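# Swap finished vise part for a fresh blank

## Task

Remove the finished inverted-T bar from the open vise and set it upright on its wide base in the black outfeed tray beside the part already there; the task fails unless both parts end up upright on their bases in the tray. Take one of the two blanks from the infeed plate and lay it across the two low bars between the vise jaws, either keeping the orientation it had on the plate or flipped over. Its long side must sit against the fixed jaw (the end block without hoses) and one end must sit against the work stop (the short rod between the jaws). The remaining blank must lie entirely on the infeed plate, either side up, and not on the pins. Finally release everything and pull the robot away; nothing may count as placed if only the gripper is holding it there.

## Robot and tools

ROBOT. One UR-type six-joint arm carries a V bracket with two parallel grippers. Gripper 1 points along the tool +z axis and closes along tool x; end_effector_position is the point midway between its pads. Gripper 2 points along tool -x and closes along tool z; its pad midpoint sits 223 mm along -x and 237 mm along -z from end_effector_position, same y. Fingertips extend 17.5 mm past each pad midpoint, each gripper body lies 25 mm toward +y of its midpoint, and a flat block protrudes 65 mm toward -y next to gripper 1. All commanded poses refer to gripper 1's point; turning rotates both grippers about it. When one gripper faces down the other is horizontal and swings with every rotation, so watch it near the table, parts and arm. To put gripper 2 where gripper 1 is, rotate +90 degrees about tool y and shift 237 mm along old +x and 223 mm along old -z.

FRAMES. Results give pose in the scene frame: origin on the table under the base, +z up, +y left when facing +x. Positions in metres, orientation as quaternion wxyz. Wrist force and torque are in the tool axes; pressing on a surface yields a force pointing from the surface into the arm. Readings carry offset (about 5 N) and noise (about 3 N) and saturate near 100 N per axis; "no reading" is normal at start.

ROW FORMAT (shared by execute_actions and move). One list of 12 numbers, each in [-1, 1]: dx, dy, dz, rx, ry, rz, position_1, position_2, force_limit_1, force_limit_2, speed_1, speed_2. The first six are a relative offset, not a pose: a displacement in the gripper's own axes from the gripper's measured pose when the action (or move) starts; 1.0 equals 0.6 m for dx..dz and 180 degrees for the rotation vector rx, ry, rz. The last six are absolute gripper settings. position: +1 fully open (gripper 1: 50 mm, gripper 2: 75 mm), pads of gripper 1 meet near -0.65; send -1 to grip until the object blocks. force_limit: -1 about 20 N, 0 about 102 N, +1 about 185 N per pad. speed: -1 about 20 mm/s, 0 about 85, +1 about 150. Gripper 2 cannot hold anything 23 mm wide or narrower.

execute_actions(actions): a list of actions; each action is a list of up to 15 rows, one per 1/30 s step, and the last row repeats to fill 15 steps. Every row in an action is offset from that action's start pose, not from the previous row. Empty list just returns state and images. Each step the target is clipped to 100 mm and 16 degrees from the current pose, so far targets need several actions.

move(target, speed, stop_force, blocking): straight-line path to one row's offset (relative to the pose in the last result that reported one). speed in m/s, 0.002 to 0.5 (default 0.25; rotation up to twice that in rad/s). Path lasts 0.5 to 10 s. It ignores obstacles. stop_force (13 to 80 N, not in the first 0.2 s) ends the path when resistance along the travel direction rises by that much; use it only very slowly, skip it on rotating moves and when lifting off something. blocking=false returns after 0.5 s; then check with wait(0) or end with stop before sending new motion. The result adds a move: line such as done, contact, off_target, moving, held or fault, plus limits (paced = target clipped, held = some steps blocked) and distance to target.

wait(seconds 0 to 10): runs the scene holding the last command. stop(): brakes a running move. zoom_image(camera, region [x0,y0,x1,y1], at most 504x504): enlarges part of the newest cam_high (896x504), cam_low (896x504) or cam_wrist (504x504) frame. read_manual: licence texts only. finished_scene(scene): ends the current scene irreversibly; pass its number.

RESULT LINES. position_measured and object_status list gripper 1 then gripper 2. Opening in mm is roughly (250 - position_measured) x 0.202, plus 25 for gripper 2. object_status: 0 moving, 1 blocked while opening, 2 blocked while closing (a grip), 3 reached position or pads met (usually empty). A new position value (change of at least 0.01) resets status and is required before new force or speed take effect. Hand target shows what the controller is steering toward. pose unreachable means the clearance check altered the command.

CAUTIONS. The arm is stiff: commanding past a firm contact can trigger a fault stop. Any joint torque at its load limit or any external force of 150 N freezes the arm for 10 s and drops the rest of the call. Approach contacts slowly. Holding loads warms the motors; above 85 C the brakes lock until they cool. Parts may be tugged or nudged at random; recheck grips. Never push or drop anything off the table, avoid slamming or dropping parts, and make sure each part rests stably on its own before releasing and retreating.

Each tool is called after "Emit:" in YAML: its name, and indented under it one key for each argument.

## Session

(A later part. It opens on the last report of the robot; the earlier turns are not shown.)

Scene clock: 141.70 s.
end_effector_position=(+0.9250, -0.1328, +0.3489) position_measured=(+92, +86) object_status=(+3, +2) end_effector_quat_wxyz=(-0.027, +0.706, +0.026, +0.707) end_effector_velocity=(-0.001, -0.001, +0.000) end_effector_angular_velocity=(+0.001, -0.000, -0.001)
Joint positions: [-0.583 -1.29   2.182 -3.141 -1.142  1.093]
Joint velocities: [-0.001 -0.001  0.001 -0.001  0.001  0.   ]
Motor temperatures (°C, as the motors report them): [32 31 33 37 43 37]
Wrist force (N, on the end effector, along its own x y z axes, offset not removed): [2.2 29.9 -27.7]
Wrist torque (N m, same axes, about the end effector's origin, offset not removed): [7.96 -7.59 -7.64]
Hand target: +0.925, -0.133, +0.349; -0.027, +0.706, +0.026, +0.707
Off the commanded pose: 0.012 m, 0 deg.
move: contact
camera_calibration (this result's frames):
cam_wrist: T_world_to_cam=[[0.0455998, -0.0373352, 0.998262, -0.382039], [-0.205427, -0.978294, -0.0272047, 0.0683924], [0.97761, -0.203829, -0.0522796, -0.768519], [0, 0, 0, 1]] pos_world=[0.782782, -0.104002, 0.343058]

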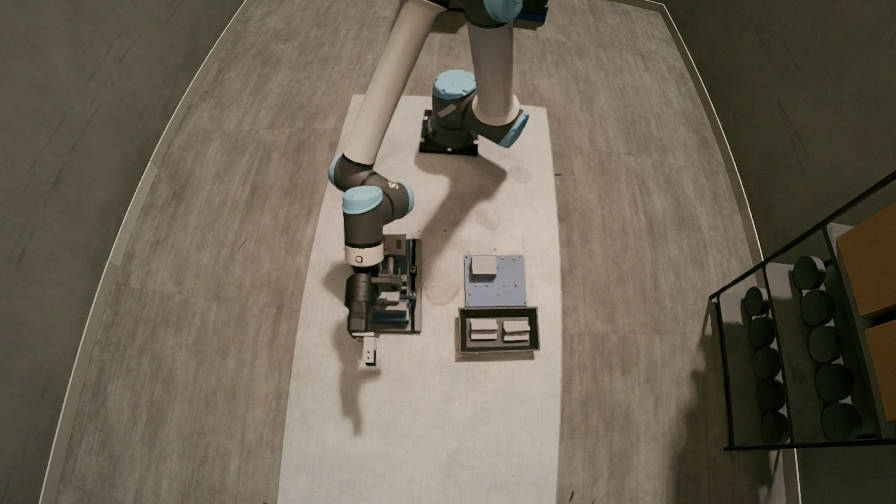

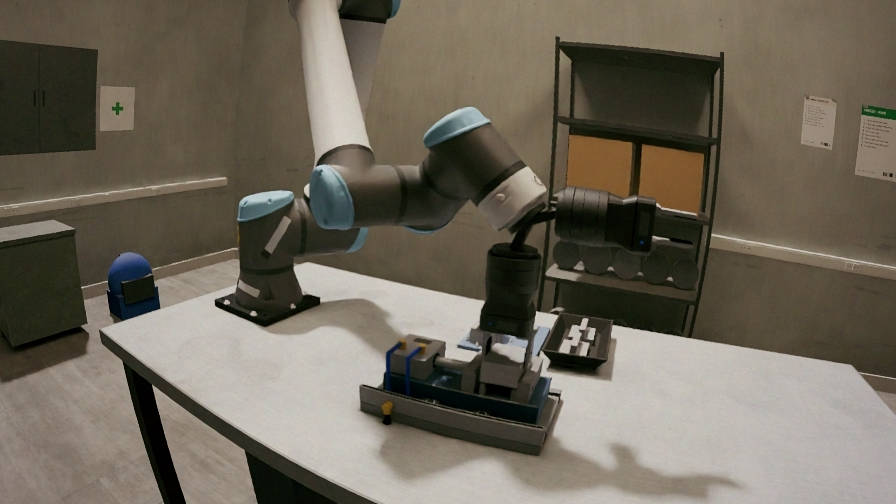

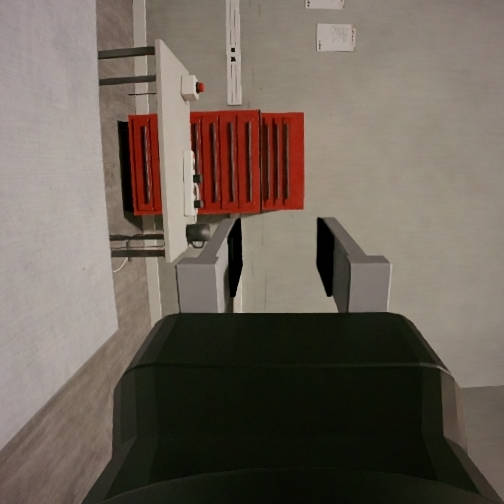

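Emit:
execute_actions:
  actions:
    - [[-0.004,0,0,0,0,0,0.4,-1,0,0.5,0,0]]
    - [[0,0,0,0,0,0,0.4,1,0,0.5,0,-0.5]]
    - [[0,0,0,0,0,0,0.4,1,0,0.5,0,-0.5]]

Emit:
move:
  target: [0,0,0.03,0,0,0,0.4,1,0,0.5,0,0]
  speed: 0.005
  stop_force: 15

Emit:
move:
  target: [0,0,-0.008,0,0,0,0.4,1,0,0.5,0,0]
  speed: 0.02

Emit:
move:
  target: [0.25,0,0,0,0,0,0.4,1,0,0.5,0,0]
  speed: 0.15

Emit:
zoom_image:
  camera: "cam_low"
  region: [400, 260, 640, 440]

Emit:
zoom_image:
  camera: "cam_high"
  region: [340, 230, 560, 360]

Scene clock: 148.70 s.
end_effector_position=(+0.9249, -0.1327, +0.3466) position_measured=(+92, +3) object_status=(+3, +3) end_effector_quat_wxyz=(-0.027, +0.706, +0.026, +0.707) end_effector_velocity=(-0.000, +0.000, +0.000) end_effector_angular_velocity=(-0.001, -0.001, -0.000)
Joint positions: [-0.583 -1.287  2.183 -3.146 -1.142  1.093]
Joint velocities: [ 0.    -0.     0.001 -0.002  0.     0.   ]
Motor temperatures (°C, as the motors report them): [32 31 33 37 43 37]
Wrist force (N, on the end effector, along its own x y z axes, offset not removed): [1.7 -1.6 -0.1]
Wrist torque (N m, same axes, about the end effector's origin, offset not removed): [-0.42 -0.30 -0.43]
Hand target: +0.925, -0.133, +0.347; -0.027, +0.706, +0.026, +0.707
Off the commanded pose: 0.000 m, 0 deg.
camera_calibration (this result's frames):
cam_wrist: T_world_to_cam=[[0.0454666, -0.0373435, 0.998268, -0.379637], [-0.205363, -0.978307, -0.0272435, 0.0683643], [0.977629, -0.203768, -0.0521493, -0.768628], [0, 0, 0, 1]] pos_world=[0.782733, -0.103918, 0.340759]

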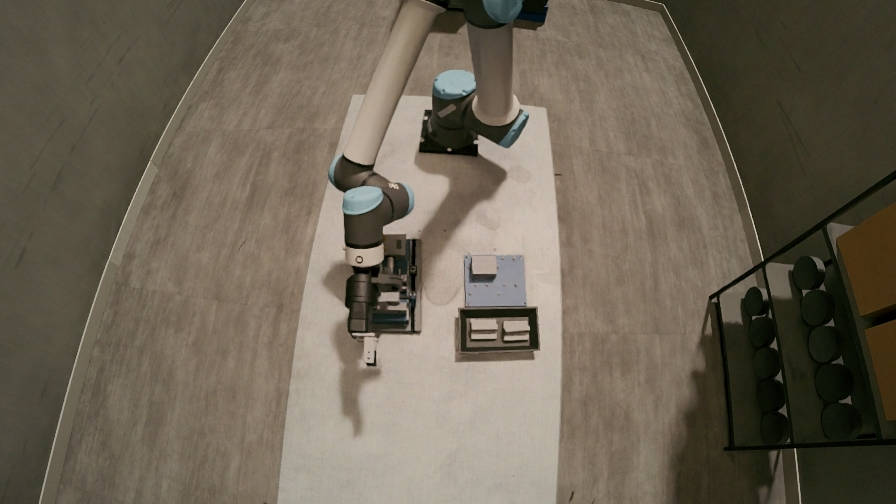

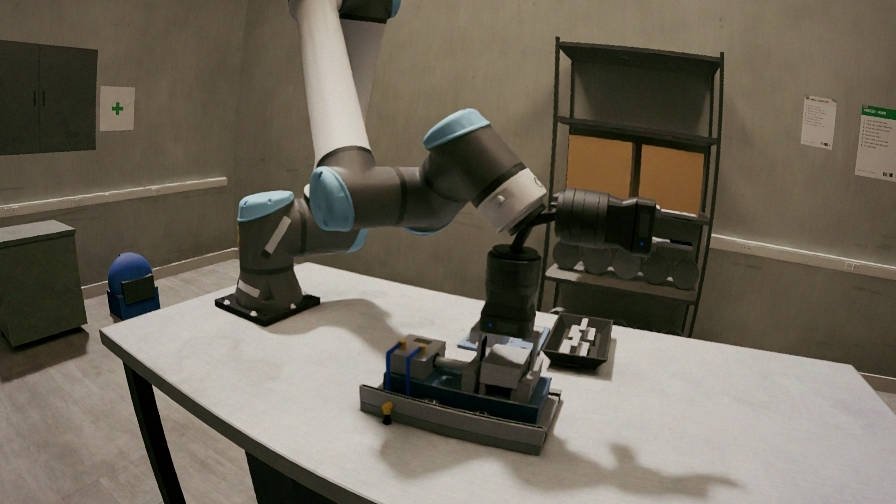

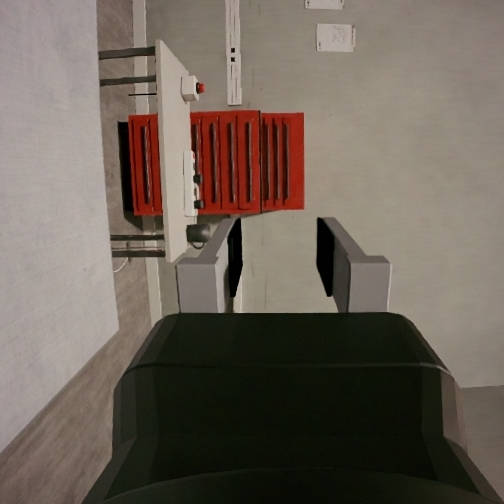

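Scene clock: 150.70 s.
end_effector_position=(+0.9331, -0.1322, +0.3464) position_measured=(+92, +3) object_status=(+3, +3) end_effector_quat_wxyz=(-0.027, +0.706, +0.026, +0.707) end_effector_velocity=(-0.001, -0.000, +0.001) end_effector_angular_velocity=(+0.002, -0.002, +0.000)
Joint positions: [-0.576 -1.276  2.168 -3.144 -1.147  1.1  ]
Joint velocities: [-0.002 -0.002  0.003 -0.001  0.003 -0.   ]
Motor temperatures (°C, as the motors report them): [32 31 33 37 43 37]
Wrist force (N, on the end effector, along its own x y z axes, offset not removed): [10.9 4.3 -30.9]
Wrist torque (N m, same axes, about the end effector's origin, offset not removed): [0.98 -9.34 -1.49]
Hand target: +0.933, -0.132, +0.347; -0.027, +0.706, +0.026, +0.707
Off the commanded pose: 0.010 m, 0 deg.
move: contact
camera_calibration (this result's frames):
cam_wrist: T_world_to_cam=[[0.0459362, -0.0375168, 0.99824, -0.380217], [-0.205561, -0.978263, -0.0273067, 0.0707867], [0.977566, -0.203944, -0.0526497, -0.776266], [0, 0, 0, 1]] pos_world=[0.790867, -0.103332, 0.34061]

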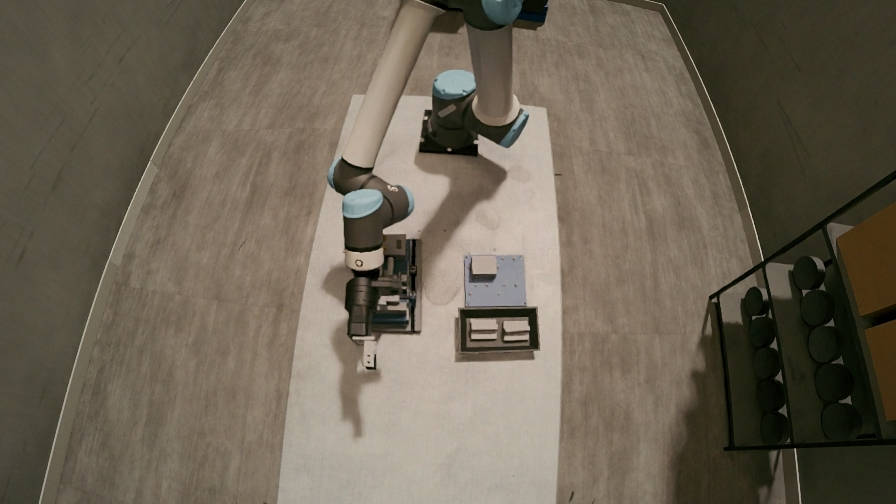

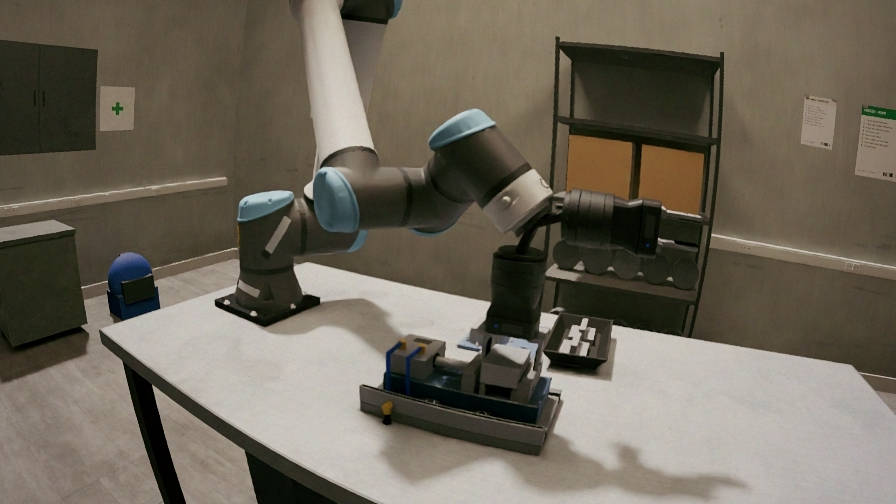

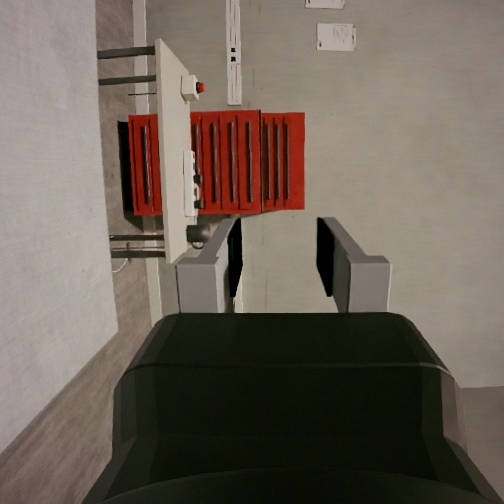

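Scene clock: 151.40 s.
end_effector_position=(+0.9285, -0.1325, +0.3463) position_measured=(+92, +3) object_status=(+3, +3) end_effector_quat_wxyz=(-0.027, +0.706, +0.026, +0.707) end_effector_velocity=(-0.002, -0.000, -0.001) end_effector_angular_velocity=(+0.002, +0.002, -0.001)
Joint positions: [-0.58  -1.282  2.177 -3.145 -1.144  1.096]
Joint velocities: [-0.002 -0.002  0.004  0.001  0.001 -0.001]
Motor temperatures (°C, as the motors report them): [32 31 33 37 43 37]
Wrist force (N, on the end effector, along its own x y z axes, offset not removed): [0.4 -5.3 -3.9]
Wrist torque (N m, same axes, about the end effector's origin, offset not removed): [-1.24 -0.01 -0.38]
Hand target: +0.928, -0.133, +0.346; -0.027, +0.706, +0.026, +0.707
Off the commanded pose: 0.000 m, 0 deg.
move: done
camera_calibration (this result's frames):
cam_wrist: T_world_to_cam=[[0.0459483, -0.0375247, 0.998239, -0.380012], [-0.205565, -0.978262, -0.0273118, 0.069516], [0.977564, -0.203948, -0.0526632, -0.77186], [0, 0, 0, 1]] pos_world=[0.786294, -0.103674, 0.340592]

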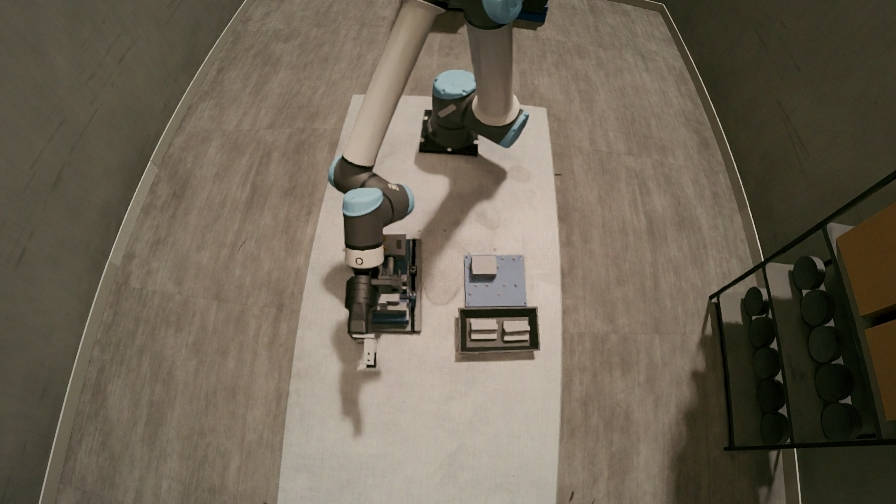

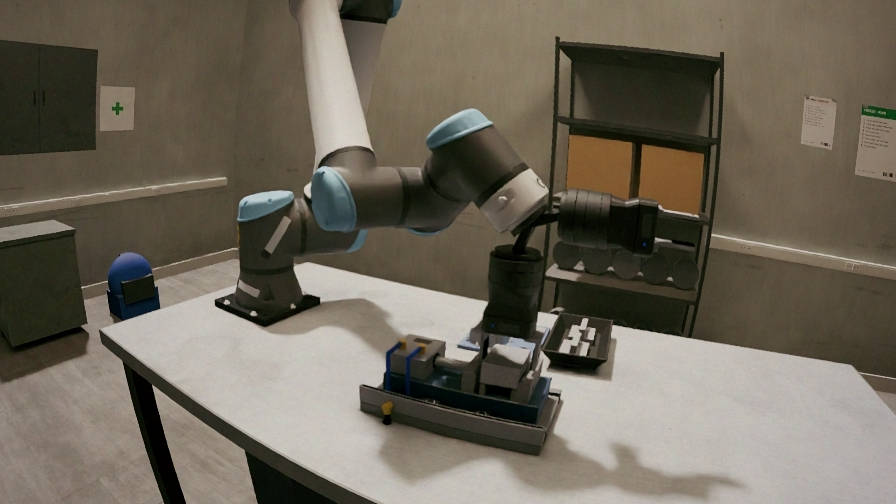

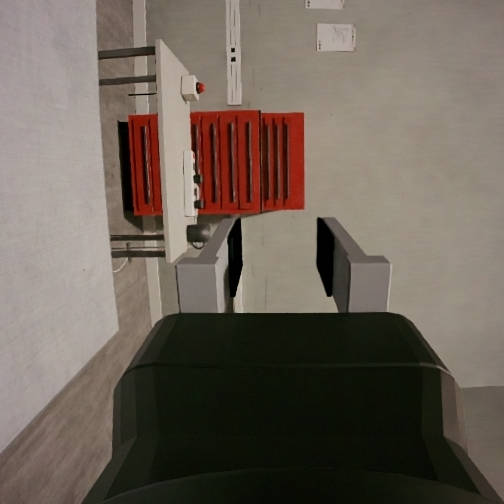

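Scene clock: 152.90 s.
end_effector_position=(+0.9285, -0.1324, +0.4959) position_measured=(+92, +3) object_status=(+3, +3) end_effector_quat_wxyz=(-0.027, +0.706, +0.026, +0.707) end_effector_velocity=(-0.000, +0.000, +0.003) end_effector_angular_velocity=(-0.001, +0.001, +0.001)
Joint positions: [-0.579 -1.476  2.068 -2.842 -1.145  1.097]
Joint velocities: [ 0.    -0.004 -0.003  0.007 -0.    -0.001]
Motor temperatures (°C, as the motors report them): [32 31 33 37 43 37]
Wrist force (N, on the end effector, along its own x y z axes, offset not removed): [-0.6 -1.4 1.0]
Wrist torque (N m, same axes, about the end effector's origin, offset not removed): [-0.59 0.45 -0.12]
Hand target: +0.928, -0.133, +0.496; -0.027, +0.706, +0.026, +0.707
Off the commanded pose: 0.000 m, 0 deg.
move: done
camera_calibration (this result's frames):
cam_wrist: T_world_to_cam=[[0.0458958, -0.0375691, 0.99824, -0.529305], [-0.205533, -0.978267, -0.0273677, 0.0736618], [0.977573, -0.203915, -0.0526201, -0.763963], [0, 0, 0, 1]] pos_world=[0.786263, -0.103608, 0.490189]

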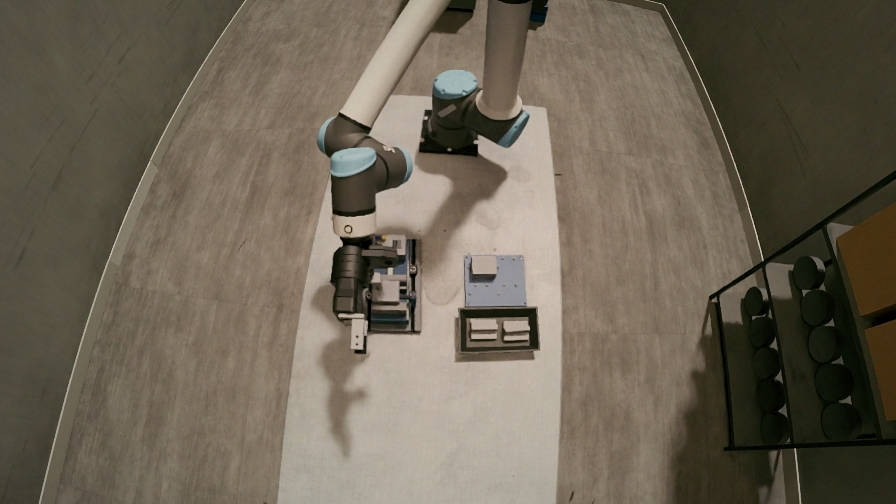

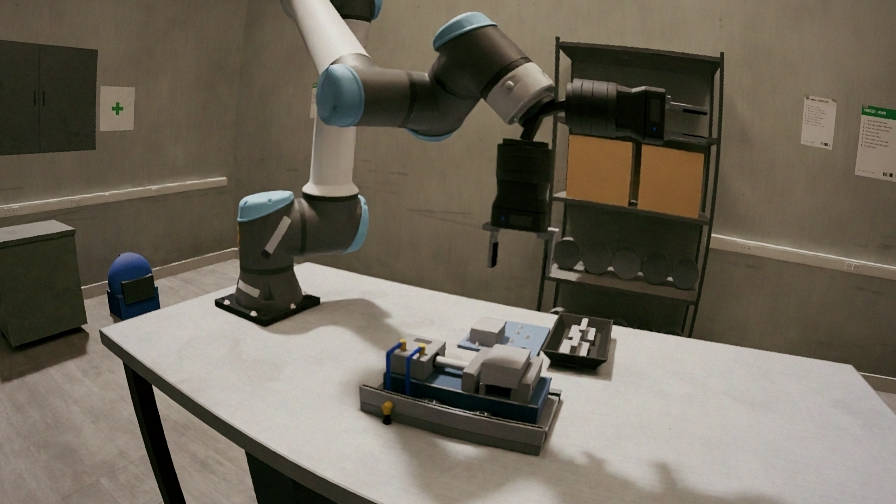

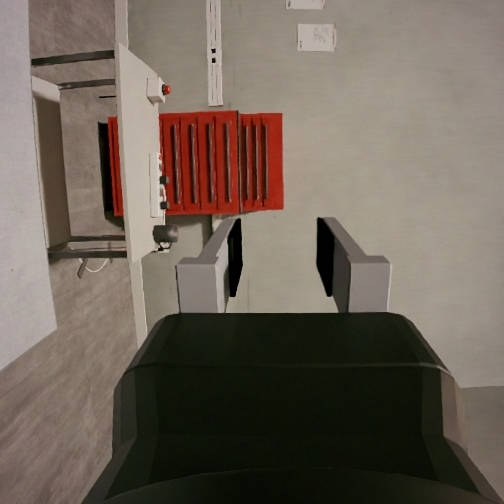

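Region (400, 260, 640, 440) of cam_low's 896x504 image, scaled by 2.100, with more detail than that image has; it fills the top 378 rows of this view, and the rest is white.

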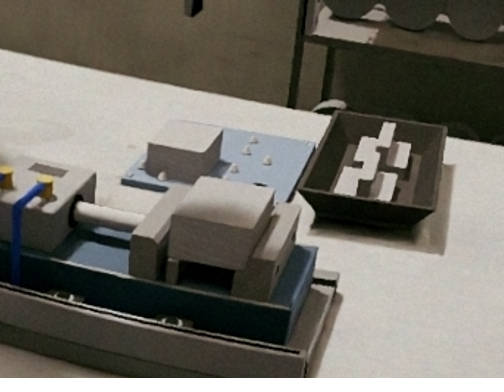

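Region (340, 230, 560, 360) of cam_high's 896x504 image, scaled by 2.291, with more detail than that image has; it fills the top 298 rows of this view, and the rest is white.

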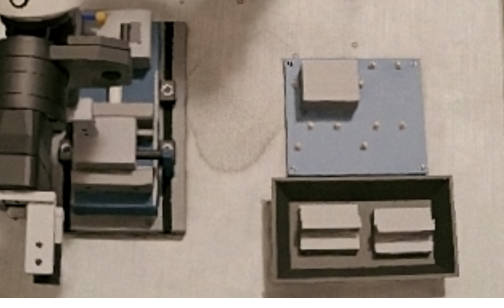

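Emit:
finished_scene:
  scene: 1

The scene is finished: the task was done.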